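# Carry tube rack from next room's counter to desk

## Task

Bring the tube rack from the counter in the adjoining room and set it on the desk. It is done only if the rack stands upright, every tube sits fully seated in a hole, the rack and tubes have never touched the floor, the robot has not tipped over or been left leaning, and the result holds up without the robot's help: the gripper must have released and moved away. The connecting door swings shut unless a magnetic catch on the wall keeps it open.

## Robot and tools

Robot: a Hello Robot Stretch 3 with one arm. It has a two-wheel differential base (0.33 m long, 0.34 m wide), a mast with a lift, and a telescoping arm that reaches out to the robot's right side. The base cannot slide sideways, so to move the gripper forward or back you drive the base. Turning in place pivots about the point midway between the drive wheels, 0.05 m behind the front edge. With the arm retracted and the wrist folded, the wrist pokes up to 0.06 m past the right side and a spin covers a 0.28 m radius circle. An unfolded, level gripper reaches beyond that circle. A loose object may occasionally get nudged by something other than the robot.

Frames: in the base frame the origin is on the floor between the drive wheels, x points forward, y left and z up. hand_pose uses this frame. Its point is where the closed fingertips meet. With all wrist joints at zero, the hand's x axis points up, y points back along the arm toward the mast, and z points toward the robot's rear. The fingertips are round pads 0.04 m wide, and they sit slightly nearer the wrist when fully open. The odometry frame is the base frame as it was at the start. base_odometry comes only from wheel rotation, so wheel slip shows up as motion. Heading grows to the left and runs -3.142 to 3.142.

execute_actions: actions holds zero or one action. An empty list only reports state and images. An action may contain base, joints, or both, plus optional contact_limits. Everything in the action starts at once and may finish at different times. No action runs more than 15 s.
- base takes exactly one key. translate_m is a straight drive in metres, measured from where the base last reported itself (forward positive, -1 to 1). rotate_rad is an in-place turn in radians relative to the current heading (left/counter-clockwise positive, -3.2 to 3.2).
- joints is a set of absolute targets, one number per named joint (tolerance for done in brackets): lift_m 0 to 1.1 m, arm height (±0.004); arm_m 0 to 0.52 m, extension (±0.004); wrist_yaw_rad -1.345 to 4.42 (±0.02), 0 along the arm, positive toward the front, 3.0 folded over the base; wrist_pitch_rad -1.57 to 0.451 (±0.05), 0 level, negative tips the fingers down; wrist_roll_rad -2.911 to 2.911 (±0.02), 0 means fingers side by side and level; gripper_m -0.089 to 0.179 (±0.004), bigger is wider, and the actual fingertip gap is smaller than the value (by 0.007 when nearly shut, 0.025 when wide, zero below 0.007); head_pan_rad -3.953 to 1.73 (±0.02), 0 forward, positive left, -1.57 looks along the arm; head_tilt_rad -1.53 to 0.419 (±0.02), 0 level, negative down.
- contact_limits: {"arm_m": effort in percent, 1 to 100}. The arm motion halts (contact_stop) when its effort hits that value (about the negative of it when retracting) and until the next action it caps how hard the arm holds. Too small a value stops it immediately. Values above the maximum are clipped.
- cameras: list drawn from head_camera, nav_camera, wrist_camera, all. Omitted, null or ["all"] gives every camera; [] gives none.
A joint or the base left out of an action may keep driving toward its previous target without the status showing it. Any unknown key or out-of-range number rejects the whole call with no motion. If a result reports a stop, the remaining execute_actions, wait and finished_scene calls in that same reply are skipped.

wait: seconds, 0 to 10. Commands nothing new and returns the same report as an empty action.

zoom_image: camera (head_camera, nav_camera or wrist_camera, which must have sent a full image in the latest result) and region [x0, y0, x1, y1] in that image's pixels, top-left at (0,0), at most 504 by 504. Image sizes: head_camera 896x504, nav_camera 672x504 (fisheye), wrist_camera 644x364. head_depth_mm refers to the head picture as delivered, which is sideways.

finished_scene: scene, the number of the current scene. It is final and reports whether the goal was met, so the result must be stable first.

Reading results: pictures lists camera names in image order. base_status and joint_status describe how the last accepted action's motions ended: done (for the base, the wheels turned the commanded amount even if slipping), off_target (stopped short and may still push), contact_stop, time_out or torque_fault (target dropped; the joint holds where it is unless slack or switched off). The arm and lift stop on firm contact and then go slack until commanded again; a slack lift can sag under load, keep pressing, or get pushed up when closing fingers on a surface. Base, wrist and head have no contact stop. A wrist servo that is strained for several seconds turns off for 10 s (torque_fault) and goes limp; avoid this. on_its_own reports what you did not command; its held at value is a target, not a position, and it flags rest efforts outside normal range, meaning pushing or carrying. motor_effort is percent of maximum, positive toward larger joint values (positive wheel effort drives forward), with the peak of the last action in brackets; readings carry a fixed bias plus noise. lidar_m: 12 ranges in metres from the base origin, 30-degree sectors starting straight ahead and going counter-clockwise (4th left, 7th behind, 10th right), in a plane 0.17 m above the floor, range 0.15 to 12, - for nothing; it misses glass, thin legs and things below the plane, and the robot's body can hide sectors 5, 6, 9 and 10. wrist_depth_mm and head_depth_mm: 7x7 grids of median depth from top left (45 to 1000 and 280 to 4000 mm). base_tilt in degrees, forward and right positive, with a fixed offset up to about 4. turned_by_wheels and turned_by_imu give rotation since the last report, left positive.

Speed: the base only reaches 0.30 m/s and 1.9 rad/s with the arm stowed (lift_m under 0.30, arm_m under 0.03, wrist_yaw_rad over 2.54); otherwise 0.10 m/s and 0.63 rad/s. Robot motion time matters, thinking time does not, but the robot holds its last command while you think.

Gripping: command gripper_m below the object's width to grasp (lower squeezes harder, though a stall guard eases off, so heavy items can slip; resend a different value to re-squeeze). Release by opening at least 0.02 above the contact value. Neither the reading nor done proves a grasp; check the cameras.

Safety: fold or unfold the wrist only with lift_m between 0.32 and 0.95, wrist_pitch_rad -0.4 and roll near 0; once folded, the lift may go down to 0.25. With wrist_yaw_rad below -0.4 keep pitch at -0.5 or lower. Pushing against something rigid with the gripper higher than about 0.45 m can tip the robot, especially with raised contact limits or a repeated push. Do not drive while gripping or pushing something fixed, and avoid snagging furniture, especially reversing. If tilted, reverse the last move in small steps, free the gripper, and lower lift_m to about 0.2. Avoid dropping the rack or tubes, slamming, hard hits and hard pushing. Prop the door on its magnetic holder before carrying the rack through.

Each tool is called after "Call:" in YAML: its name, and indented under it one key for each argument.

## Session

Call:
execute_actions:
  actions: []

Scene clock: 0.00 s.
base_odometry: x=+0.000 y=+0.000 heading=+0.000 (m, m, rad; odometry frame)
turned_by_wheels: +0.000 (rad since the last result)
turned_by_imu: +0.000 (rad since the last result)
base_tilt: forward=-0.8 right=+0.3 (deg)
lidar_m: 1.24 3.13 1.78 1.85 1.47 0.78 0.65 0.65 0.73 0.69 0.68 0.77
head_depth_mm: 1017 1026 1035 1046 1052 1061 1070 / 1207 1213 1226 1241 1252 1263 1276 / 1477 1491 1515 1526 1551 1567 1589 / 1812 1944 1967 2003 2035 2069 2056 / 1943 2552 2967 3022 2995 3006 2327 / 1939 2908 3057 3093 3062 3072 2347 / 1926 2876 2939 2962 2946 2927 2362
base_status: not commanded
joint_positions: lift_m=+0.409 arm_m=-0.002 wrist_yaw_rad=+3.009 wrist_pitch_rad=-0.305 wrist_roll_rad=-0.006 gripper_m=+0.037 head_pan_rad=+0.007 head_tilt_rad=-0.011
joint_status: not commanded
motor_effort: left_wheel=+0 right_wheel=+0 lift_m=+25 arm_m=+0 wrist_yaw_rad=+1 wrist_pitch_rad=+6 wrist_roll_rad=+0 gripper_m=-1 head_pan_rad=-1 head_tilt_rad=+2 (%)
hand_pose: x=+0.0102 y=+0.0926 z=+0.4479 quat_wxyz=(+0.154, +0.702, +0.062, +0.693) (m; base frame)
wrist_depth_mm: - - - - - - - / - - - - - - - / - - - - - - - / - - - - - - - / 977 971 - 998 - 973 970 / 770 768 - 761 - 765 765 / 630 632 - 637 619 635 632
pictures: head_camera (sideways: a quarter turn clockwise sets it upright), nav_camera (sideways: a quarter turn counterclockwise sets it upright), wrist_camera
Images, in order (width x height): head_camera 896x504, nav_camera 672x504, wrist_camera 644x364.

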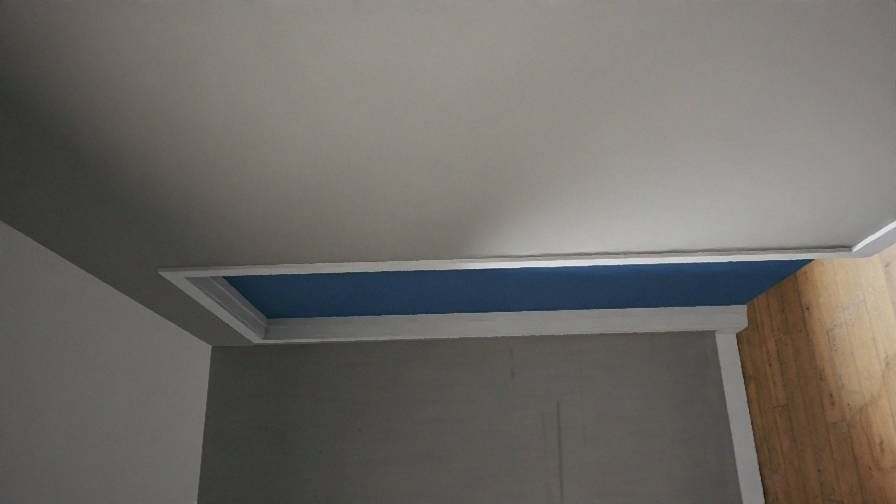

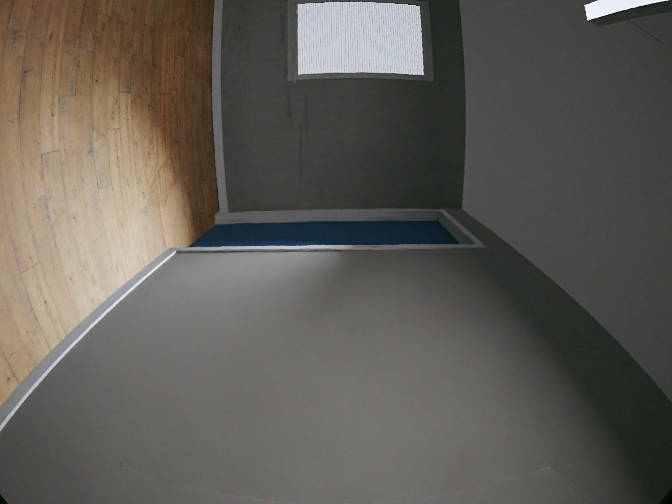

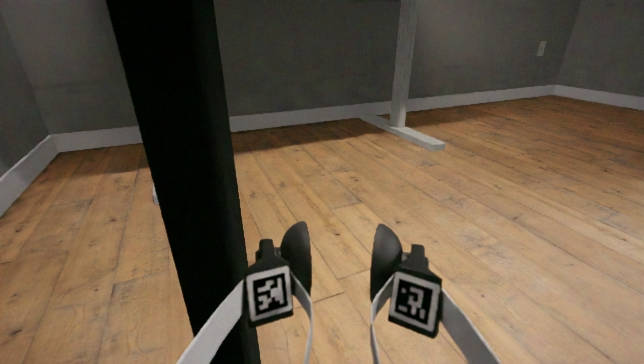

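Call:
execute_actions:
  actions:
    - {"base":{"rotate_rad":0.45},"joints":{"lift_m":0.27,"wrist_pitch_rad":-0.4,"head_pan_rad":1.2,"head_tilt_rad":-0.4}}
  cameras: ["nav_camera"]

Call:
execute_actions:
  actions:
    - {"base":{"translate_m":1},"joints":{"head_pan_rad":0}}
  cameras: []

Call:
execute_actions:
  actions:
    - {"base":{"translate_m":1}}
  cameras: []

Call:
execute_actions:
  actions:
    - {"base":{"translate_m":0.4},"joints":{"head_pan_rad":-1.67}}
  cameras: ["nav_camera","head_camera"]

Scene clock: 15.73 s.
base_odometry: x=+0.000 y=+0.000 heading=+0.450 (m, m, rad; odometry frame)
turned_by_wheels: +0.450 (rad since the last result)
turned_by_imu: +0.446 (rad since the last result)
base_tilt: forward=-0.8 right=+0.3 (deg)
lidar_m: 3.13 1.80 1.77 1.39 0.83 0.66 0.65 0.70 0.69 0.68 0.74 1.11
head_depth_mm: 1799 1926 1748 2184 2074 1789 1427 / 1741 1877 1758 2192 2275 1790 1443 / 1681 1819 1786 2100 2231 1792 1441 / 1632 1765 1808 2030 2164 1802 1450 / 1597 1723 1772 1960 2084 1801 1452 / 1566 1652 1717 1884 2039 1815 1452 / 1524 1617 1672 1220 1950 1700 1428
base_status: done
joint_positions: lift_m=+0.271 arm_m=-0.002 wrist_yaw_rad=+3.009 wrist_pitch_rad=-0.416 wrist_roll_rad=-0.006 gripper_m=+0.037 head_pan_rad=+1.193 head_tilt_rad=-0.395
joint_status: all done
motor_effort: left_wheel=-2(9) right_wheel=+2(6) lift_m=+11(24) arm_m=+0(0) wrist_yaw_rad=+0(1) wrist_pitch_rad=+5(6) wrist_roll_rad=+0(0) gripper_m=+0(0) head_pan_rad=+4(49) head_tilt_rad=-3(35) (%)
hand_pose: x=+0.0085 y=+0.0803 z=+0.2839 quat_wxyz=(+0.192, +0.698, +0.100, +0.683) (m; base frame)
wrist_depth_mm: 733 - - - - - - / 737 932 - - - - - / 728 939 - - - - - / 710 782 786 767 764 768 757 / 611 604 - 623 628 598 602 / 500 520 - 518 - 495 493 / 439 - - - 410 424 418
pictures: nav_camera (sideways: a quarter turn counterclockwise sets it upright)
Images, in order (width x height): nav_camera 672x504.

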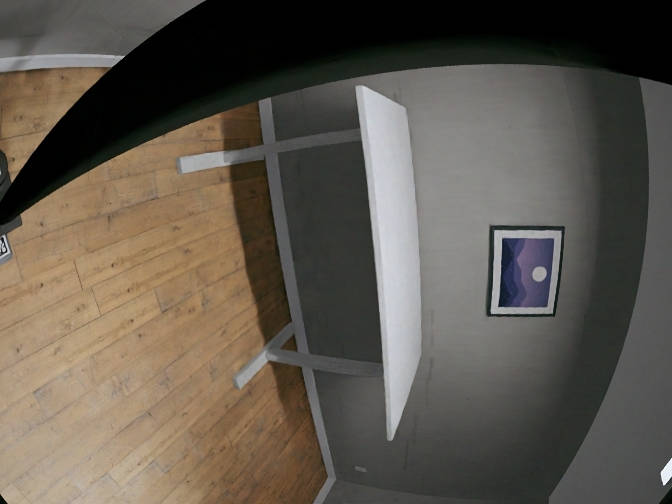

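Scene clock: 20.77 s.
base_odometry: x=+0.901 y=+0.435 heading=+0.450 (m, m, rad; odometry frame)
turned_by_wheels: +0.000 (rad since the last result)
turned_by_imu: +0.006 (rad since the last result)
base_tilt: forward=-0.8 right=+0.4 (deg)
lidar_m: 2.14 2.19 1.73 1.28 1.86 1.65 1.64 1.02 0.82 0.81 0.88 1.30
head_depth_mm: 1782 1895 2040 2206 2281 1784 1434 / 1804 1925 2068 2230 2334 1795 1435 / 1818 1941 2095 2268 2360 1796 1443 / 1837 1970 2119 2287 2373 1821 1440 / 1844 1986 2132 2316 2397 1808 1444 / 1879 1999 2153 2337 2380 1810 1456 / 1883 2029 2177 2351 2432 1820 1455
base_status: done
joint_positions: lift_m=+0.271 arm_m=-0.002 wrist_yaw_rad=+3.009 wrist_pitch_rad=-0.416 wrist_roll_rad=-0.006 gripper_m=+0.037 head_pan_rad=+0.007 head_tilt_rad=-0.396
joint_status: all done
motor_effort: left_wheel=-2(10) right_wheel=+2(8) lift_m=+11(12) arm_m=+0(0) wrist_yaw_rad=+1(0) wrist_pitch_rad=+5(5) wrist_roll_rad=+0(1) gripper_m=+0(1) head_pan_rad=-4(51) head_tilt_rad=-3(2) (%)
hand_pose: x=+0.0085 y=+0.0802 z=+0.2839 quat_wxyz=(+0.192, +0.698, +0.100, +0.683) (m; base frame)
wrist_depth_mm: - - - - - - - / - - - - - - - / - - - - - - - / 789 764 801 773 764 762 752 / 612 607 - 621 633 599 597 / 502 522 - 521 - 497 492 / 442 - - - 411 422 424
pictures: none
No camera images: the call's "cameras" was empty. Leave "cameras" out to get every camera's image.

Scene clock: 25.80 s.
base_odometry: x=+1.801 y=+0.870 heading=+0.450 (m, m, rad; odometry frame)
turned_by_wheels: +0.000 (rad since the last result)
turned_by_imu: +0.006 (rad since the last result)
base_tilt: forward=-0.8 right=+0.3 (deg)
lidar_m: 1.15 1.25 1.61 1.59 1.73 2.38 2.45 1.18 0.95 0.92 1.11 1.16
head_depth_mm: 935 997 1072 1151 1247 1352 1420 / 946 1011 1082 1161 1256 1376 1440 / 954 1018 1095 1179 1282 1393 1436 / 966 1031 1103 1189 1294 1415 1445 / 976 1045 1118 1198 1316 1432 1453 / 977 1051 1118 1203 1327 1448 1452 / 990 1064 1138 1219 1350 1477 1456
base_status: done
joint_positions: lift_m=+0.271 arm_m=-0.002 wrist_yaw_rad=+3.009 wrist_pitch_rad=-0.416 wrist_roll_rad=-0.006 gripper_m=+0.037 head_pan_rad=+0.007 head_tilt_rad=-0.396
joint_status: not commanded
motor_effort: left_wheel=-2(10) right_wheel=+2(8) lift_m=+12(12) arm_m=+0(0) wrist_yaw_rad=+1(0) wrist_pitch_rad=+5(6) wrist_roll_rad=+0(0) gripper_m=-1(0) head_pan_rad=-4(5) head_tilt_rad=-2(3) (%)
hand_pose: x=+0.0085 y=+0.0802 z=+0.2839 quat_wxyz=(+0.192, +0.698, +0.100, +0.683) (m; base frame)
wrist_depth_mm: - - - - - - - / - - - - - - - / - - - - - - - / 764 764 794 770 754 753 755 / 604 607 - 620 623 604 598 / 501 519 - 517 - 494 494 / 443 - - - 411 425 423
pictures: none
No camera images: the call's "cameras" was empty. Leave "cameras" out to get every camera's image.

Scene clock: 28.80 s.
base_odometry: x=+2.161 y=+1.043 heading=+0.450 (m, m, rad; odometry frame)
turned_by_wheels: +0.000 (rad since the last result)
turned_by_imu: +0.002 (rad since the last result)
base_tilt: forward=-0.8 right=+0.3 (deg)
lidar_m: 0.75 0.82 1.26 1.54 1.66 2.56 2.59 1.25 1.03 1.07 0.95 0.76
head_depth_mm: 896 944 1005 1066 1126 1210 1322 / 897 959 1027 1106 1198 1309 1400 / 896 962 1024 1109 1201 1313 1400 / 896 959 1027 1107 1206 1311 1407 / 898 961 1031 1108 1201 1322 1412 / 903 962 1031 1105 1200 1317 1413 / 901 965 1031 1115 1200 1313 1410
base_status: done
joint_positions: lift_m=+0.271 arm_m=-0.002 wrist_yaw_rad=+3.009 wrist_pitch_rad=-0.416 wrist_roll_rad=-0.006 gripper_m=+0.037 head_pan_rad=-1.663 head_tilt_rad=-0.396
joint_status: all done
motor_effort: left_wheel=-2(10) right_wheel=+1(7) lift_m=+12(12) arm_m=+0(0) wrist_yaw_rad=-1(0) wrist_pitch_rad=+5(5) wrist_roll_rad=+0(0) gripper_m=+1(1) head_pan_rad=-4(49) head_tilt_rad=-2(2) (%)
hand_pose: x=+0.0085 y=+0.0802 z=+0.2839 quat_wxyz=(+0.192, +0.698, +0.100, +0.683) (m; base frame)
wrist_depth_mm: - - - - - - 963 / - - - - - - 953 / - - - - - - 892 / 776 770 788 763 771 760 759 / 613 604 - 614 623 595 602 / 503 517 - 516 - 500 495 / 441 - - - 408 420 423
pictures: head_camera (sideways: a quarter turn clockwise sets it upright), nav_camera (sideways: a quarter turn counterclockwise sets it upright)
Images, in order (width x height): head_camera 896x504, nav_camera 672x504.

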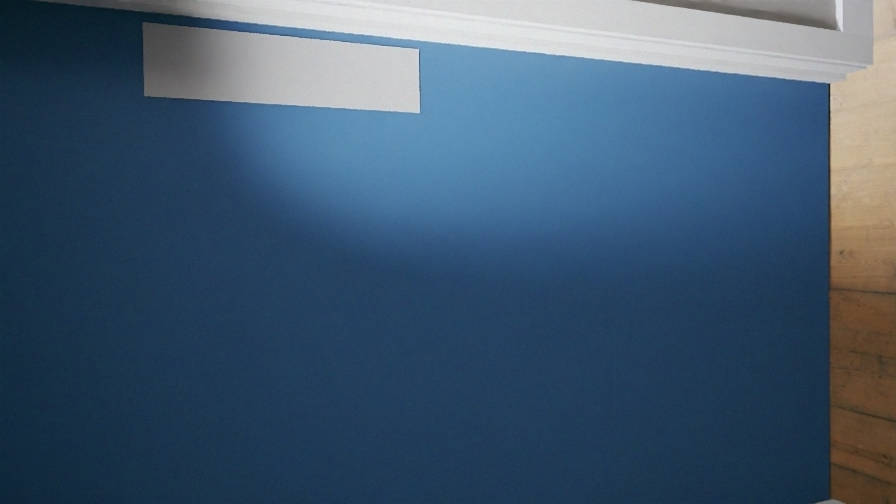

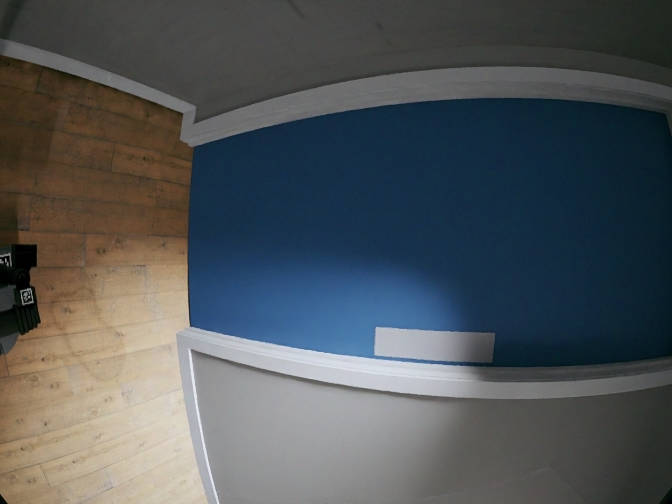

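Call:
execute_actions:
  actions:
    - {"base":{"rotate_rad":-1.65},"joints":{"head_pan_rad":0,"head_tilt_rad":-0.8}}
  cameras: []

Call:
execute_actions:
  actions:
    - {"base":{"translate_m":0.93}}
  cameras: ["nav_camera"]

Call:
execute_actions:
  actions:
    - {"joints":{"lift_m":0.33}}
  cameras: []

Call:
execute_actions:
  actions:
    - {"base":{"translate_m":0.4}}
  cameras: ["nav_camera"]

Scene clock: 39.77 s.
base_odometry: x=+2.161 y=+1.043 heading=-1.200 (m, m, rad; odometry frame)
turned_by_wheels: -1.650 (rad since the last result)
turned_by_imu: -1.631 (rad since the last result)
base_tilt: forward=-0.8 right=+0.3 (deg)
lidar_m: 1.07 1.00 0.77 0.75 0.80 1.15 1.54 1.63 1.68 3.01 1.31 1.04
head_depth_mm: 908 1012 1139 1307 1490 1321 1157 / 909 1039 1203 1412 1539 1325 1164 / 912 1038 1201 1435 1537 1322 1158 / 914 1038 1212 1444 1543 1318 1155 / 917 1044 1216 1449 1540 1324 1161 / 922 1045 1219 1445 1545 1333 1165 / 923 1050 1224 1453 1551 1327 1162
base_status: done
joint_positions: lift_m=+0.271 arm_m=-0.002 wrist_yaw_rad=+3.009 wrist_pitch_rad=-0.416 wrist_roll_rad=-0.006 gripper_m=+0.037 head_pan_rad=-0.007 head_tilt_rad=-0.791
joint_status: all done
motor_effort: left_wheel=+2(16) right_wheel=-2(7) lift_m=+12(12) arm_m=+0(0) wrist_yaw_rad=+0(0) wrist_pitch_rad=+5(6) wrist_roll_rad=-1(0) gripper_m=+1(2) head_pan_rad=+4(52) head_tilt_rad=-5(37) (%)
hand_pose: x=+0.0085 y=+0.0802 z=+0.2839 quat_wxyz=(+0.192, +0.698, +0.100, +0.683) (m; base frame)
wrist_depth_mm: 719 - 731 730 735 723 735 / 779 795 795 791 805 806 813 / 836 852 857 860 868 869 871 / 772 763 800 762 769 757 765 / 608 607 - 619 632 600 597 / 501 516 - 516 - 494 495 / 443 - - - 411 422 420
pictures: none
No camera images: the call's "cameras" was empty. Leave "cameras" out to get every camera's image.

Scene clock: 44.63 s.
base_odometry: x=+2.498 y=+0.177 heading=-1.200 (m, m, rad; odometry frame)
turned_by_wheels: +0.000 (rad since the last result)
turned_by_imu: +0.006 (rad since the last result)
base_tilt: forward=-0.7 right=+0.3 (deg)
lidar_m: 0.15 0.16 0.23 0.53 0.73 1.06 2.46 2.42 3.15 0.40 0.19 0.15
head_depth_mm: - - - - - - 326 / - - - - - - 319 / - - - - - - 322 / - - - - - - 326 / - - - - - - 330 / - - - - - - 334 / - - - - - - 338
base_status: done
joint_positions: lift_m=+0.271 arm_m=-0.002 wrist_yaw_rad=+3.009 wrist_pitch_rad=-0.416 wrist_roll_rad=-0.006 gripper_m=+0.037 head_pan_rad=-0.007 head_tilt_rad=-0.791
joint_status: not commanded
motor_effort: left_wheel=+1(15) right_wheel=-1(5) lift_m=+12(11) arm_m=+0(0) wrist_yaw_rad=+0(1) wrist_pitch_rad=+5(5) wrist_roll_rad=+0(0) gripper_m=+1(0) head_pan_rad=+5(4) head_tilt_rad=-6(5) (%)
hand_pose: x=+0.0085 y=+0.0802 z=+0.2839 quat_wxyz=(+0.192, +0.698, +0.100, +0.683) (m; base frame)
wrist_depth_mm: 664 - 662 667 495 260 173 / 725 723 731 726 517 260 173 / 786 793 796 780 525 260 174 / 771 771 791 724 526 261 173 / 616 600 - 620 462 262 174 / 503 515 - 520 - 263 175 / 442 - - - 413 246 175
pictures: nav_camera (sideways: a quarter turn counterclockwise sets it upright)
Images, in order (width x height): nav_camera 672x504.

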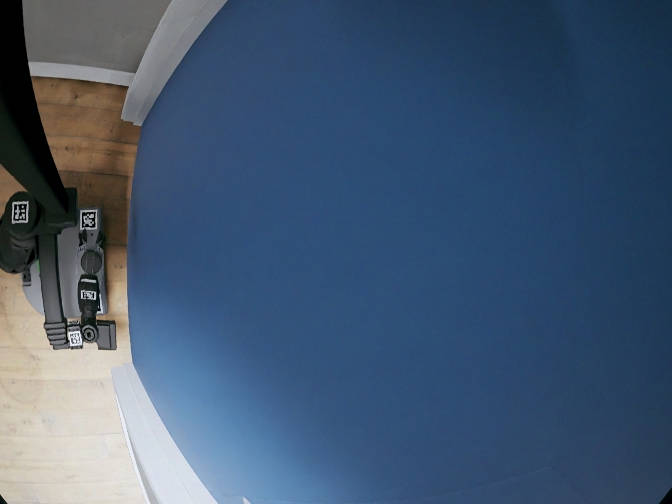

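Scene clock: 46.00 s.
base_odometry: x=+2.498 y=+0.177 heading=-1.200 (m, m, rad; odometry frame)
turned_by_wheels: +0.000 (rad since the last result)
turned_by_imu: +0.000 (rad since the last result)
base_tilt: forward=-0.8 right=+0.3 (deg)
lidar_m: 0.15 0.16 0.23 0.53 0.73 1.06 2.46 2.41 3.14 0.40 0.19 0.15
head_depth_mm: - - - - - - 326 / - - - - - - 319 / - - - - - - 322 / - - - - - - 326 / - - - - - - 330 / - - - - - - 334 / - - - - - - 338
base_status: not commanded
joint_positions: lift_m=+0.329 arm_m=-0.002 wrist_yaw_rad=+3.009 wrist_pitch_rad=-0.416 wrist_roll_rad=-0.006 gripper_m=+0.037 head_pan_rad=-0.007 head_tilt_rad=-0.791
joint_status: all done
motor_effort: left_wheel=+1(1) right_wheel=-1(0) lift_m=+38(40) arm_m=+0(0) wrist_yaw_rad=+1(0) wrist_pitch_rad=+5(5) wrist_roll_rad=+0(0) gripper_m=+1(0) head_pan_rad=+4(4) head_tilt_rad=-6(5) (%)
hand_pose: x=+0.0085 y=+0.0802 z=+0.3424 quat_wxyz=(+0.192, +0.698, +0.101, +0.683) (m; base frame)
wrist_depth_mm: 670 - 666 663 495 259 172 / 719 729 724 731 522 260 173 / 791 798 800 776 525 259 174 / 850 845 842 827 527 261 174 / 693 693 - 718 460 261 174 / 581 575 - 579 - 262 175 / 492 502 - - 465 246 174
pictures: none
No camera images: the call's "cameras" was empty. Leave "cameras" out to get every camera's image.

Scene clock: 50.97 s.
base_odometry: x=+2.643 y=-0.196 heading=-1.200 (m, m, rad; odometry frame)
turned_by_wheels: +0.001 (rad since the last result)
turned_by_imu: -0.122 (rad since the last result)
base_tilt: forward=-0.9 right=+0.4 (deg)
lidar_m: - - 0.15 0.19 0.70 0.92 2.27 2.50 3.25 0.27 0.15 -
head_depth_mm: - - - - - - - / - - - - - - - / - - - - - - - / - - - - - - - / - - - - - - - / - - - - - - - / - - - - - - -
base_status: translate_m off_target (by the wheels' count: +0.3998 of +0.4000)
joint_positions: lift_m=+0.330 arm_m=-0.003 wrist_yaw_rad=+3.009 wrist_pitch_rad=-0.418 wrist_roll_rad=-0.006 gripper_m=+0.037 head_pan_rad=+0.012 head_tilt_rad=-0.802
joint_status: not commanded
on_its_own: left_wheel is at rest, and its effort (+42) is outside its rest range (-18 to +18)
motor_effort: left_wheel=+42(100) right_wheel=+9(59) lift_m=+31(38) arm_m=+0(1) wrist_yaw_rad=+0(10) wrist_pitch_rad=+6(7) wrist_roll_rad=-1(0) gripper_m=+0(0) head_pan_rad=-7(14) head_tilt_rad=+1(5) (%)
hand_pose: x=+0.0085 y=+0.0800 z=+0.3424 quat_wxyz=(+0.192, +0.698, +0.101, +0.683) (m; base frame)
wrist_depth_mm: 594 - 627 479 159 95 68 / 646 666 685 529 164 97 68 / 707 724 769 579 169 98 69 / 744 783 824 641 174 100 70 / 695 701 - 522 161 102 71 / 579 581 - 535 - 103 72 / 492 504 - - 194 99 73
pictures: nav_camera (sideways: a quarter turn counterclockwise sets it upright)
Images, in order (width x height): nav_camera 672x504.

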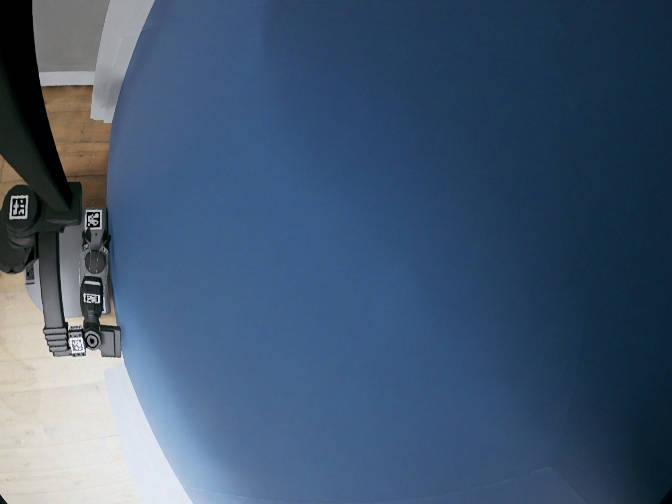

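Call:
execute_actions:
  actions:
    - {"base":{"translate_m":-0.08},"joints":{"head_pan_rad":-1.57,"head_tilt_rad":-1.2,"wrist_yaw_rad":3.3}}
  cameras: ["nav_camera"]

Call:
execute_actions:
  actions:
    - {"base":{"rotate_rad":0.4}}
  cameras: ["nav_camera"]

Call:
execute_actions:
  actions:
    - {"base":{"translate_m":0.15}}
  cameras: ["nav_camera"]

Scene clock: 69.23 s.
base_odometry: x=+2.614 y=-0.121 heading=-1.200 (m, m, rad; odometry frame)
turned_by_wheels: +0.000 (rad since the last result)
turned_by_imu: -0.001 (rad since the last result)
base_tilt: forward=-0.8 right=+0.3 (deg)
lidar_m: - 0.15 0.19 0.45 0.69 0.91 2.25 2.42 3.26 0.41 0.20 0.15
head_depth_mm: 1829 1650 1503 1383 1281 1189 - / 1831 1660 1505 1386 1280 1220 - / 1834 1644 1505 1387 1304 - - / 1835 1654 1502 1383 1291 - - / 1661 1167 752 1009 1252 1162 1093 / 411 495 622 744 690 646 606 / 394 461 488 465 444 425 407
base_status: done
joint_positions: lift_m=+0.330 arm_m=-0.003 wrist_yaw_rad=+3.299 wrist_pitch_rad=-0.418 wrist_roll_rad=-0.006 gripper_m=+0.037 head_pan_rad=-1.563 head_tilt_rad=-1.186
joint_status: all done
motor_effort: left_wheel=+1(35) right_wheel=+0(7) lift_m=+31(30) arm_m=+1(0) wrist_yaw_rad=+3(2) wrist_pitch_rad=+6(6) wrist_roll_rad=-1(1) gripper_m=-1(0) head_pan_rad=-4(50) head_tilt_rad=-9(39) (%)
hand_pose: x=-0.0563 y=+0.0792 z=+0.3424 quat_wxyz=(+0.092, +0.676, +0.201, +0.703) (m; base frame)
wrist_depth_mm: 765 725 698 673 615 444 262 / 835 783 758 732 666 436 255 / 928 881 849 794 631 427 251 / 877 901 871 855 659 411 247 / 704 698 704 - 681 399 243 / 578 577 584 - - 389 238 / 494 508 - - - 345 235
pictures: nav_camera (sideways: a quarter turn counterclockwise sets it upright)
Images, in order (width x height): nav_camera 672x504.

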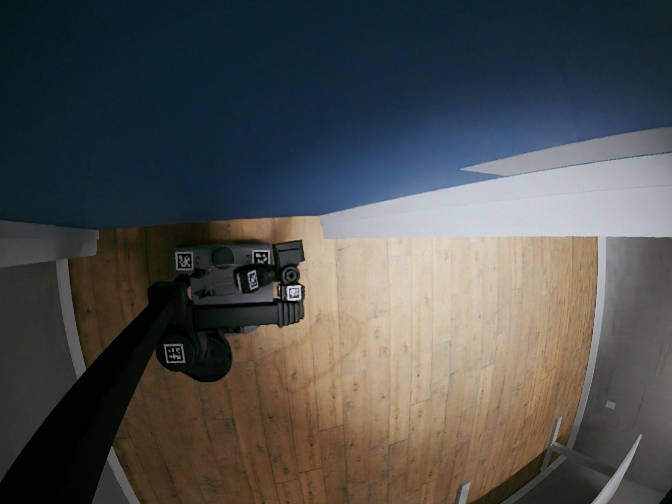

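Scene clock: 70.87 s.
base_odometry: x=+2.614 y=-0.121 heading=-0.800 (m, m, rad; odometry frame)
turned_by_wheels: +0.400 (rad since the last result)
turned_by_imu: +0.397 (rad since the last result)
base_tilt: forward=-0.8 right=+0.3 (deg)
lidar_m: 0.15 0.17 0.33 0.68 0.83 1.61 2.43 3.03 3.10 0.24 0.15 -
head_depth_mm: 1805 1655 1508 1385 1279 1191 - / 421 1475 1489 1383 1283 1212 - / 414 508 678 1343 1295 - - / 400 493 637 915 1280 - - / 313 362 437 548 715 1091 1112 / - 297 321 373 452 570 777 / - - - 299 328 385 468
base_status: done
joint_positions: lift_m=+0.330 arm_m=-0.002 wrist_yaw_rad=+3.299 wrist_pitch_rad=-0.418 wrist_roll_rad=-0.006 gripper_m=+0.037 head_pan_rad=-1.563 head_tilt_rad=-1.186
joint_status: not commanded
motor_effort: left_wheel=-2(9) right_wheel=+2(5) lift_m=+30(30) arm_m=+1(1) wrist_yaw_rad=+2(1) wrist_pitch_rad=+6(6) wrist_roll_rad=-1(0) gripper_m=+2(0) head_pan_rad=-4(5) head_tilt_rad=-9(10) (%)
hand_pose: x=-0.0563 y=+0.0792 z=+0.3424 quat_wxyz=(+0.092, +0.676, +0.201, +0.703) (m; base frame)
wrist_depth_mm: - - 950 836 674 586 443 / - - - 917 716 627 434 / - - - - 776 676 446 / 898 896 877 873 803 701 475 / 699 706 695 - 723 639 486 / 582 581 585 - - 571 423 / 486 501 - - - 484 377
pictures: nav_camera (sideways: a quarter turn counterclockwise sets it upright)
Images, in order (width x height): nav_camera 672x504.

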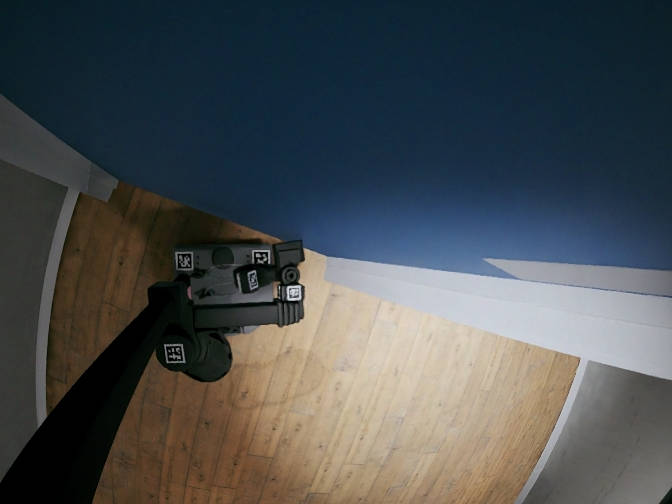

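Scene clock: 73.37 s.
base_odometry: x=+2.719 y=-0.229 heading=-0.800 (m, m, rad; odometry frame)
turned_by_wheels: +0.000 (rad since the last result)
turned_by_imu: -0.564 (rad since the last result)
base_tilt: forward=-0.8 right=+0.3 (deg)
lidar_m: - - 0.15 0.19 0.66 0.78 1.45 2.49 2.48 0.43 0.16 0.15
head_depth_mm: 1795 1628 1487 1376 1276 1191 - / 1790 1629 1493 1372 1287 1214 - / 1781 1620 1490 1373 1302 - - / 1787 1614 1485 1368 1301 - - / 1759 1559 763 1021 1236 894 688 / 420 514 625 598 499 428 374 / 398 447 391 346 324 308 290
base_status: done
joint_positions: lift_m=+0.330 arm_m=-0.003 wrist_yaw_rad=+3.299 wrist_pitch_rad=-0.418 wrist_roll_rad=-0.006 gripper_m=+0.037 head_pan_rad=-1.483 head_tilt_rad=-1.203
joint_status: not commanded
motor_effort: left_wheel=+14(41) right_wheel=+6(31) lift_m=+30(30) arm_m=+0(1) wrist_yaw_rad=+2(7) wrist_pitch_rad=+6(7) wrist_roll_rad=-1(0) gripper_m=+0(1) head_pan_rad=-53(75) head_tilt_rad=+2(9) (%)
hand_pose: x=-0.0564 y=+0.0792 z=+0.3423 quat_wxyz=(+0.092, +0.676, +0.201, +0.703) (m; base frame)
wrist_depth_mm: 629 631 629 621 425 227 151 / 686 686 684 683 450 228 152 / 744 755 750 754 455 227 152 / 806 807 792 798 460 228 152 / 691 707 690 - 402 229 152 / 572 577 582 - - 229 152 / 489 505 - - - 215 153
pictures: nav_camera (sideways: a quarter turn counterclockwise sets it upright)
Images, in order (width x height): nav_camera 672x504.

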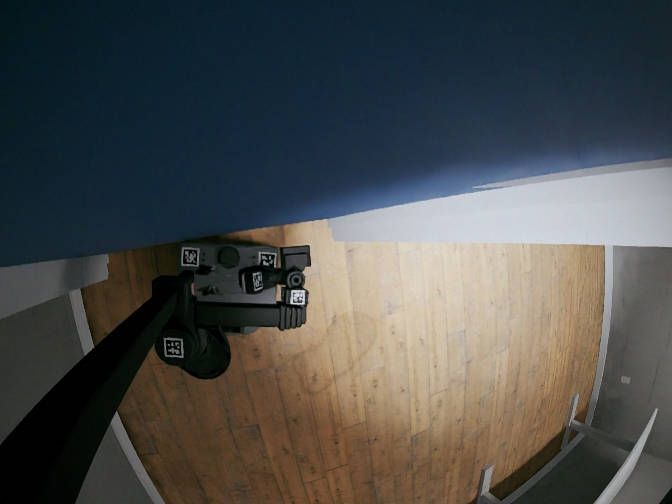

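Call:
execute_actions:
  actions:
    - {"base":{"translate_m":-0.22}}
  cameras: []

Call:
execute_actions:
  actions:
    - {"base":{"rotate_rad":1.77},"joints":{"wrist_yaw_rad":3.0,"lift_m":0.27}}
  cameras: []

Call:
execute_actions:
  actions:
    - {"base":{"translate_m":-0.2}}
  cameras: ["nav_camera"]

Call:
execute_actions:
  actions:
    - {"joints":{"arm_m":0.3}}
  cameras: ["nav_camera"]

Scene clock: 95.10 s.
base_odometry: x=+2.565 y=-0.071 heading=-0.800 (m, m, rad; odometry frame)
turned_by_wheels: +0.000 (rad since the last result)
turned_by_imu: -0.002 (rad since the last result)
base_tilt: forward=-0.8 right=+0.3 (deg)
lidar_m: 0.30 0.30 0.36 0.50 0.61 0.73 1.34 2.31 2.34 3.17 0.52 0.34
head_depth_mm: 1799 1628 1492 1378 1282 1191 - / 1791 1632 1494 1378 1275 - - / 1803 1625 1496 1376 1297 - - / 1791 1623 1492 1374 1301 - - / 1784 1626 1485 1370 1271 1188 1116 / 1799 1623 1491 1370 1280 1189 1112 / 1781 1566 1282 1086 1168 1000 874
base_status: done
joint_positions: lift_m=+0.330 arm_m=-0.003 wrist_yaw_rad=+3.299 wrist_pitch_rad=-0.418 wrist_roll_rad=-0.006 gripper_m=+0.037 head_pan_rad=-1.563 head_tilt_rad=-1.199
joint_status: not commanded
motor_effort: left_wheel=+2(10) right_wheel=+0(7) lift_m=+30(30) arm_m=+0(1) wrist_yaw_rad=+3(2) wrist_pitch_rad=+6(6) wrist_roll_rad=+0(1) gripper_m=+0(1) head_pan_rad=-4(53) head_tilt_rad=-1(2) (%)
hand_pose: x=-0.0564 y=+0.0792 z=+0.3423 quat_wxyz=(+0.092, +0.676, +0.201, +0.703) (m; base frame)
wrist_depth_mm: 587 587 586 590 591 455 396 / 630 637 639 643 644 480 396 / 693 699 696 704 712 517 397 / 758 747 767 758 745 560 399 / 700 703 701 - 682 597 401 / 571 585 582 - - 545 401 / 490 502 - - - 487 399
pictures: none
No camera images: the call's "cameras" was empty. Leave "cameras" out to get every camera's image.

Scene clock: 97.77 s.
base_odometry: x=+2.565 y=-0.071 heading=+0.970 (m, m, rad; odometry frame)
turned_by_wheels: +1.770 (rad since the last result)
turned_by_imu: +1.748 (rad since the last result)
base_tilt: forward=-0.8 right=+0.3 (deg)
lidar_m: 0.61 0.63 0.84 2.13 2.33 3.20 0.99 0.44 0.31 0.30 0.31 0.42
head_depth_mm: 305 376 501 756 1252 1200 - / 302 372 496 740 1255 - - / 304 368 489 725 1167 - - / 302 365 483 712 1144 - - / 300 362 477 699 1235 1192 1113 / 297 358 472 685 1237 1186 1113 / 299 355 466 673 1221 1187 1112
base_status: done
joint_positions: lift_m=+0.271 arm_m=-0.002 wrist_yaw_rad=+3.002 wrist_pitch_rad=-0.418 wrist_roll_rad=-0.006 gripper_m=+0.037 head_pan_rad=-1.563 head_tilt_rad=-1.199
joint_status: all done
motor_effort: left_wheel=-2(11) right_wheel=+1(11) lift_m=+12(28) arm_m=+0(0) wrist_yaw_rad=+0(0) wrist_pitch_rad=+6(6) wrist_roll_rad=-1(1) gripper_m=+0(1) head_pan_rad=-4(4) head_tilt_rad=-1(2) (%)
hand_pose: x=+0.0101 y=+0.0797 z=+0.2833 quat_wxyz=(+0.195, +0.698, +0.099, +0.682) (m; base frame)
wrist_depth_mm: - - - - - 890 631 / - - - - - 909 634 / - - - - - 901 641 / 762 757 760 769 758 744 636 / 606 610 - 620 635 595 594 / 503 515 - 513 - 498 492 / 443 - - - 413 421 420
pictures: none
No camera images: the call's "cameras" was empty. Leave "cameras" out to get every camera's image.

Scene clock: 100.23 s.
base_odometry: x=+2.452 y=-0.236 heading=+0.970 (m, m, rad; odometry frame)
turned_by_wheels: +0.000 (rad since the last result)
turned_by_imu: -0.001 (rad since the last result)
base_tilt: forward=-0.8 right=+0.3 (deg)
lidar_m: 0.74 0.83 1.11 2.30 2.37 3.07 1.02 0.35 0.32 0.31 0.32 0.42
head_depth_mm: 308 385 514 718 1097 1188 - / 306 381 508 759 1177 - - / 304 378 501 744 1207 - - / 305 374 495 729 1164 - - / 303 371 489 713 1239 1182 1111 / 304 367 482 702 1234 1190 1112 / 302 364 477 691 1235 1186 1110
base_status: done
joint_positions: lift_m=+0.271 arm_m=-0.002 wrist_yaw_rad=+3.001 wrist_pitch_rad=-0.418 wrist_roll_rad=-0.006 gripper_m=+0.037 head_pan_rad=-1.564 head_tilt_rad=-1.199
joint_status: not commanded
motor_effort: left_wheel=-1(14) right_wheel=+2(4) lift_m=+12(12) arm_m=+0(0) wrist_yaw_rad=+0(0) wrist_pitch_rad=+6(6) wrist_roll_rad=-1(0) gripper_m=-1(1) head_pan_rad=-4(4) head_tilt_rad=+0(1) (%)
hand_pose: x=+0.0102 y=+0.0797 z=+0.2833 quat_wxyz=(+0.195, +0.698, +0.099, +0.682) (m; base frame)
wrist_depth_mm: - - - - - - 826 / - - - - - - 845 / - - - - 996 - 860 / 774 774 760 768 766 760 750 / 610 605 - 615 620 602 592 / 498 518 - 519 - 491 497 / 441 - - - 410 421 424
pictures: nav_camera (sideways: a quarter turn counterclockwise sets it upright)
Images, in order (width x height): nav_camera 672x504.

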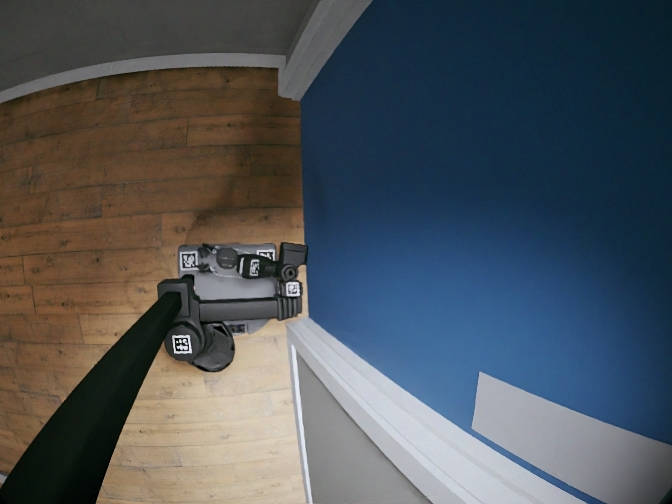

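Scene clock: 103.67 s.
base_odometry: x=+2.452 y=-0.236 heading=+0.970 (m, m, rad; odometry frame)
turned_by_wheels: +0.000 (rad since the last result)
turned_by_imu: -0.007 (rad since the last result)
base_tilt: forward=-0.7 right=+0.3 (deg)
lidar_m: 0.72 0.83 1.10 2.30 2.36 3.07 1.05 0.35 0.37 0.49 0.49 0.54
head_depth_mm: 1732 1638 1495 783 1100 1196 - / 598 763 1462 1373 1238 - - / 568 715 949 1349 1290 - - / 540 673 869 1336 1278 - - / 515 635 820 1194 1277 1186 1112 / 493 601 767 1062 1271 1190 1114 / 472 570 718 970 1261 1187 1114
base_status: not commanded
joint_positions: lift_m=+0.270 arm_m=+0.298 wrist_yaw_rad=+3.103 wrist_pitch_rad=-0.419 wrist_roll_rad=-0.005 gripper_m=+0.037 head_pan_rad=-1.564 head_tilt_rad=-1.197
joint_status: all done
on_its_own: wrist_yaw_rad is held at +3.061, not at your +3.000, by its stall guard, which is still easing; arm_m is at rest, and its effort (+19) is outside its rest range (-14 to +14)
motor_effort: left_wheel=+1(13) right_wheel=+1(13) lift_m=+19(21) arm_m=+19(34) wrist_yaw_rad=-36(73) wrist_pitch_rad=+6(7) wrist_roll_rad=-1(1) gripper_m=+0(0) head_pan_rad=-4(3) head_tilt_rad=-2(2) (%)
hand_pose: x=-0.0126 y=-0.2192 z=+0.2827 quat_wxyz=(+0.160, +0.692, +0.134, +0.691) (m; base frame)
wrist_depth_mm: - - - - - - 960 / - - - - - - 962 / - - - - - - 924 / 771 768 - - 765 763 751 / 607 636 - - 620 598 598 / 500 492 - - - 493 491 / 427 426 - - 409 423 418
pictures: nav_camera (sideways: a quarter turn counterclockwise sets it upright)
Images, in order (width x height): nav_camera 672x504.

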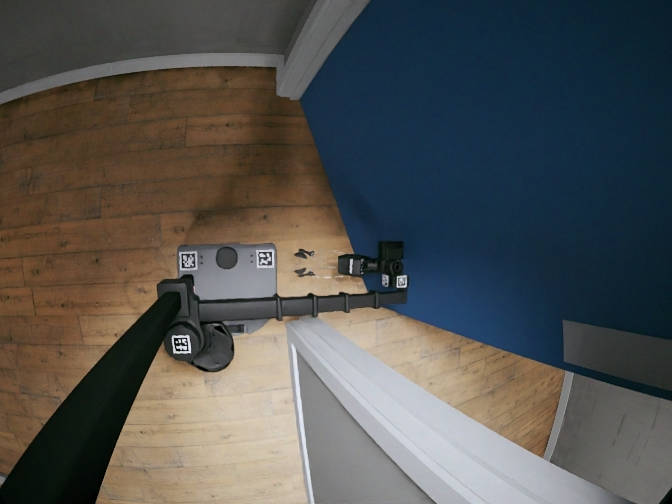

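Call:
execute_actions:
  actions:
    - {"joints":{"arm_m":0.52,"wrist_yaw_rad":3.6}}
  cameras: ["nav_camera"]

Call:
execute_actions:
  actions:
    - {"base":{"translate_m":0.25}}
  cameras: ["nav_camera"]

Scene clock: 113.67 s.
base_odometry: x=+2.452 y=-0.236 heading=+0.969 (m, m, rad; odometry frame)
turned_by_wheels: -0.001 (rad since the last result)
turned_by_imu: -0.037 (rad since the last result)
base_tilt: forward=-0.8 right=+0.3 (deg)
lidar_m: 0.69 0.83 1.08 2.30 2.21 3.04 1.27 0.35 0.35 0.63 0.59 0.60
head_depth_mm: 1797 1638 1493 720 1184 1194 - / 1796 1644 1495 1382 1236 - - / 1759 1622 1510 1366 1283 - - / 770 948 1334 1383 1279 - - / 708 865 1109 1354 1280 1184 1113 / 655 787 987 1313 1275 1183 1109 / 609 720 884 1140 1273 1191 1111
base_status: not commanded
joint_positions: lift_m=+0.270 arm_m=+0.517 wrist_yaw_rad=+3.696 wrist_pitch_rad=-0.419 wrist_roll_rad=-0.005 gripper_m=+0.037 head_pan_rad=-1.564 head_tilt_rad=-1.197
joint_status: wrist_yaw_rad off_target (ended at +3.696, target +3.600); the others done
joint sent to its limit — the command would take arm_m past its upper limit, so that joint was sent only as far as its limit.
on_its_own: wrist_yaw_rad is held at +3.663, not at your +3.600, by its stall guard, which is still easing; right_wheel is at rest, and its effort (+25) is outside its rest range (-18 to +18)
motor_effort: left_wheel=-17(19) right_wheel=+25(25) lift_m=+19(19) arm_m=+11(24) wrist_yaw_rad=-28(43) wrist_pitch_rad=+6(6) wrist_roll_rad=-1(1) gripper_m=+0(1) head_pan_rad=-4(4) head_tilt_rad=-2(1) (%)
hand_pose: x=-0.1394 y=-0.4707 z=+0.2828 quat_wxyz=(-0.049, +0.623, +0.331, +0.707) (m; base frame)
wrist_depth_mm: 425 337 271 254 - - - / 502 378 303 276 - - - / 594 438 337 301 - - - / 698 518 383 331 763 - 765 / 611 561 445 388 - - 592 / 505 499 482 462 - 477 497 / 428 423 427 424 415 420 418
pictures: nav_camera (sideways: a quarter turn counterclockwise sets it upright)
Images, in order (width x height): nav_camera 672x504.

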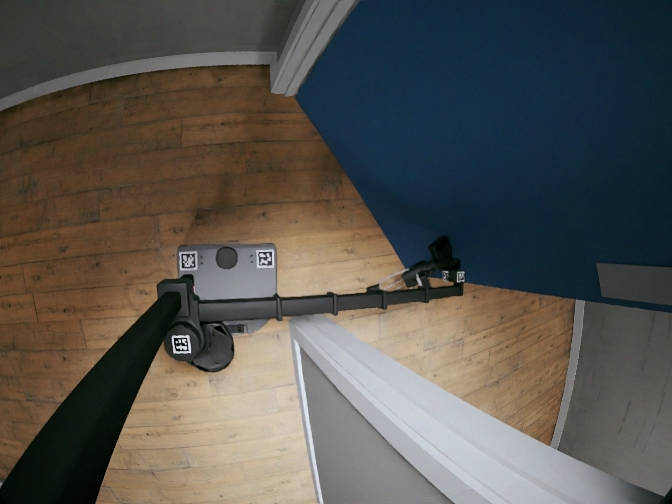

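Scene clock: 122.13 s.
base_odometry: x=+2.594 y=-0.030 heading=+0.969 (m, m, rad; odometry frame)
turned_by_wheels: -0.001 (rad since the last result)
turned_by_imu: -0.495 (rad since the last result)
base_tilt: forward=-0.8 right=+0.3 (deg)
lidar_m: 0.46 0.64 0.66 0.88 2.12 2.34 3.17 0.93 0.48 0.55 0.44 0.43
head_depth_mm: 1768 614 716 1275 1273 1195 - / 1807 1634 899 1079 1275 - - / 1797 1639 1514 1352 1287 - - / 1772 1621 1458 1379 1284 - - / 682 819 1013 1327 1275 1188 1108 / 592 692 838 1051 1259 1190 1108 / 522 601 705 853 1081 1189 1110
base_status: done
joint_positions: lift_m=+0.270 arm_m=+0.517 wrist_yaw_rad=+4.050 wrist_pitch_rad=-0.420 wrist_roll_rad=-0.005 gripper_m=+0.037 head_pan_rad=-1.564 head_tilt_rad=-1.197
joint_status: not commanded
on_its_own: wrist_yaw_rad is held at +4.017, not at your +3.600, by its stall guard, which is still easing; right_wheel is at rest, and its effort (+25) is outside its rest range (-18 to +18)
motor_effort: left_wheel=-17(26) right_wheel=+25(31) lift_m=+19(19) arm_m=+7(11) wrist_yaw_rad=-29(41) wrist_pitch_rad=+6(7) wrist_roll_rad=-1(1) gripper_m=-1(1) head_pan_rad=-4(3) head_tilt_rad=-2(3) (%)
hand_pose: x=-0.1981 y=-0.5239 z=+0.2826 quat_wxyz=(-0.172, +0.555, +0.436, +0.688) (m; base frame)
wrist_depth_mm: 188 166 146 118 130 - - / 212 185 161 128 155 - - / 244 208 179 141 173 - - / 290 240 200 155 199 761 - / 360 281 229 171 575 592 - / 419 341 274 192 - 497 - / 423 390 308 228 403 420 411
pictures: nav_camera (sideways: a quarter turn counterclockwise sets it upright)
Images, in order (width x height): nav_camera 672x504.

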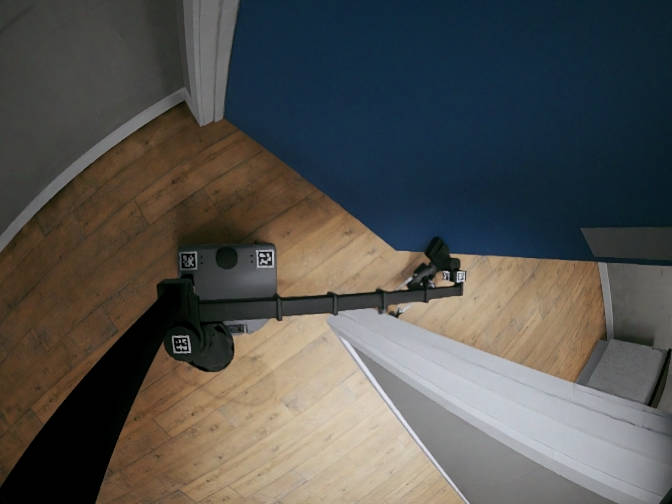

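Call:
execute_actions:
  actions:
    - {"base":{"translate_m":-0.1},"joints":{"wrist_yaw_rad":3.0,"arm_m":0.4,"lift_m":0.31}}
  cameras: ["nav_camera"]

Call:
execute_actions:
  actions:
    - {"joints":{"arm_m":0,"wrist_yaw_rad":3.0}}
  cameras: ["nav_camera"]

Scene clock: 139.93 s.
base_odometry: x=+2.537 y=-0.113 heading=+0.970 (m, m, rad; odometry frame)
turned_by_wheels: +0.001 (rad since the last result)
turned_by_imu: +0.181 (rad since the last result)
base_tilt: forward=-0.9 right=+0.3 (deg)
lidar_m: 0.57 0.74 0.80 1.21 2.31 2.25 3.07 0.61 0.41 0.50 0.46 0.46
head_depth_mm: 1801 565 642 905 1280 1193 - / 1804 1629 1460 970 1269 - - / 1742 1614 1507 1363 1285 - - / 625 780 943 1343 1267 - - / 568 690 872 1224 1273 1189 1111 / 518 621 771 1018 1259 1186 1118 / 478 562 684 870 1190 1186 1115
base_status: done
joint_positions: lift_m=+0.310 arm_m=+0.401 wrist_yaw_rad=+4.198 wrist_pitch_rad=-0.596 wrist_roll_rad=-0.030 gripper_m=+0.037 head_pan_rad=-1.564 head_tilt_rad=-1.197
joint_status: wrist_yaw_rad off_target (ended at +4.198, target +3.000); the others done
on_its_own: wrist_yaw_rad is held at +4.157, not at your +3.000, by its stall guard, which is still easing; left_wheel is at rest, and its effort (+28) is outside its rest range (-18 to +18); right_wheel is at rest, and its effort (-33) is outside its rest range (-18 to +18); wrist_pitch_rad is at rest, and its effort (+65) is outside its rest range (-20 to +32)
motor_effort: left_wheel=+28(42) right_wheel=-33(47) lift_m=+33(41) arm_m=-7(21) wrist_yaw_rad=-35(97) wrist_pitch_rad=+65(68) wrist_roll_rad=+11(23) gripper_m=-17(27) head_pan_rad=-3(3) head_tilt_rad=-2(2) (%)
hand_pose: x=-0.1941 y=-0.4478 z=+0.2845 quat_wxyz=(-0.169, +0.469, +0.518, +0.696) (m; base frame)
wrist_depth_mm: 321 178 98 82 100 - - / 538 224 114 91 114 980 996 / 709 304 137 104 131 767 766 / 624 458 204 122 156 628 - / 527 515 279 148 204 527 - / 459 457 - 185 222 459 - / 406 407 397 245 398 406 -
pictures: nav_camera (sideways: a quarter turn counterclockwise sets it upright)
Images, in order (width x height): nav_camera 672x504.

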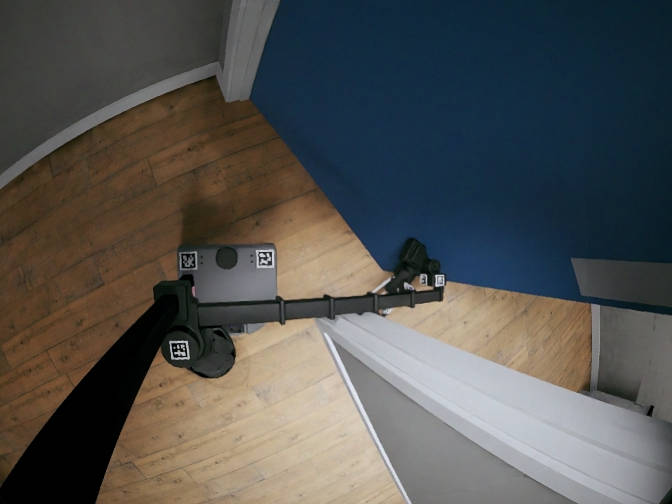

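Scene clock: 142.43 s.
base_odometry: x=+2.537 y=-0.113 heading=+0.969 (m, m, rad; odometry frame)
turned_by_wheels: -0.001 (rad since the last result)
turned_by_imu: +0.156 (rad since the last result)
base_tilt: forward=-0.8 right=+0.3 (deg)
lidar_m: 0.64 0.76 0.89 1.59 2.30 2.25 3.03 0.42 0.40 0.42 0.42 0.45
head_depth_mm: 1726 1635 754 797 1255 1193 - / 534 686 1462 1061 1251 - - / 501 632 844 1346 1283 - - / 471 586 765 1302 1281 - - / 446 547 707 996 1269 1194 1114 / 422 512 651 890 1255 1190 1112 / 401 481 603 804 1203 1188 1113
base_status: not commanded
joint_positions: lift_m=+0.310 arm_m=+0.278 wrist_yaw_rad=+4.430 wrist_pitch_rad=-0.539 wrist_roll_rad=-0.065 gripper_m=+0.038 head_pan_rad=-1.565 head_tilt_rad=-1.196
joint_status: arm_m contact_stop (moved -0.123 of -0.401); wrist_yaw_rad off_target (ended at +4.430, target +3.000)
on_its_own: wrist_yaw_rad is held at +4.427, not at your +3.000, by its stall guard, which is not easing now; arm_m is slack since a contact_stop, until your next command for it (your +0.000 is given up); wrist_pitch_rad is at rest, and its effort (+46) is outside its rest range (-20 to +32)
motor_effort: left_wheel=+13(43) right_wheel=+9(45) lift_m=+33(33) arm_m=+0(25) wrist_yaw_rad=-2(97) wrist_pitch_rad=+46(66) wrist_roll_rad=+29(31) gripper_m=-38(44) head_pan_rad=-3(3) head_tilt_rad=-2(2) (%)
hand_pose: x=-0.2208 y=-0.3650 z=+0.2962 quat_wxyz=(-0.277, +0.410, +0.551, +0.672) (m; base frame)
wrist_depth_mm: - - 101 106 117 - - / - - 111 117 144 - - / 809 824 123 131 165 891 899 / 658 663 142 150 194 705 722 / 546 551 166 175 539 576 588 / 470 477 196 208 - 492 528 / 411 404 398 260 415 439 -
pictures: nav_camera (sideways: a quarter turn counterclockwise sets it upright)
Images, in order (width x height): nav_camera 672x504.

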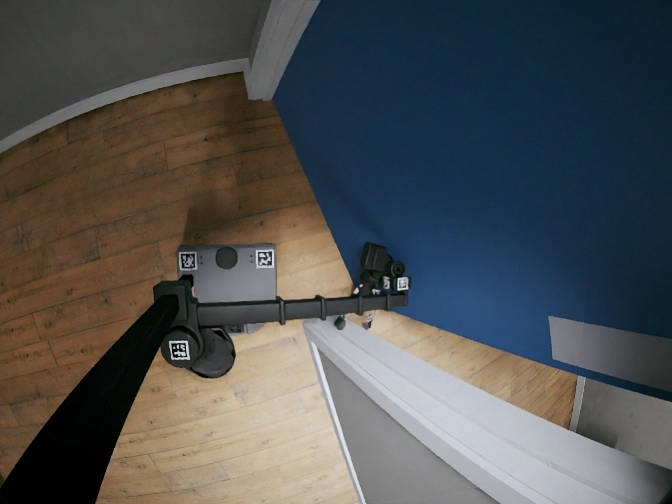

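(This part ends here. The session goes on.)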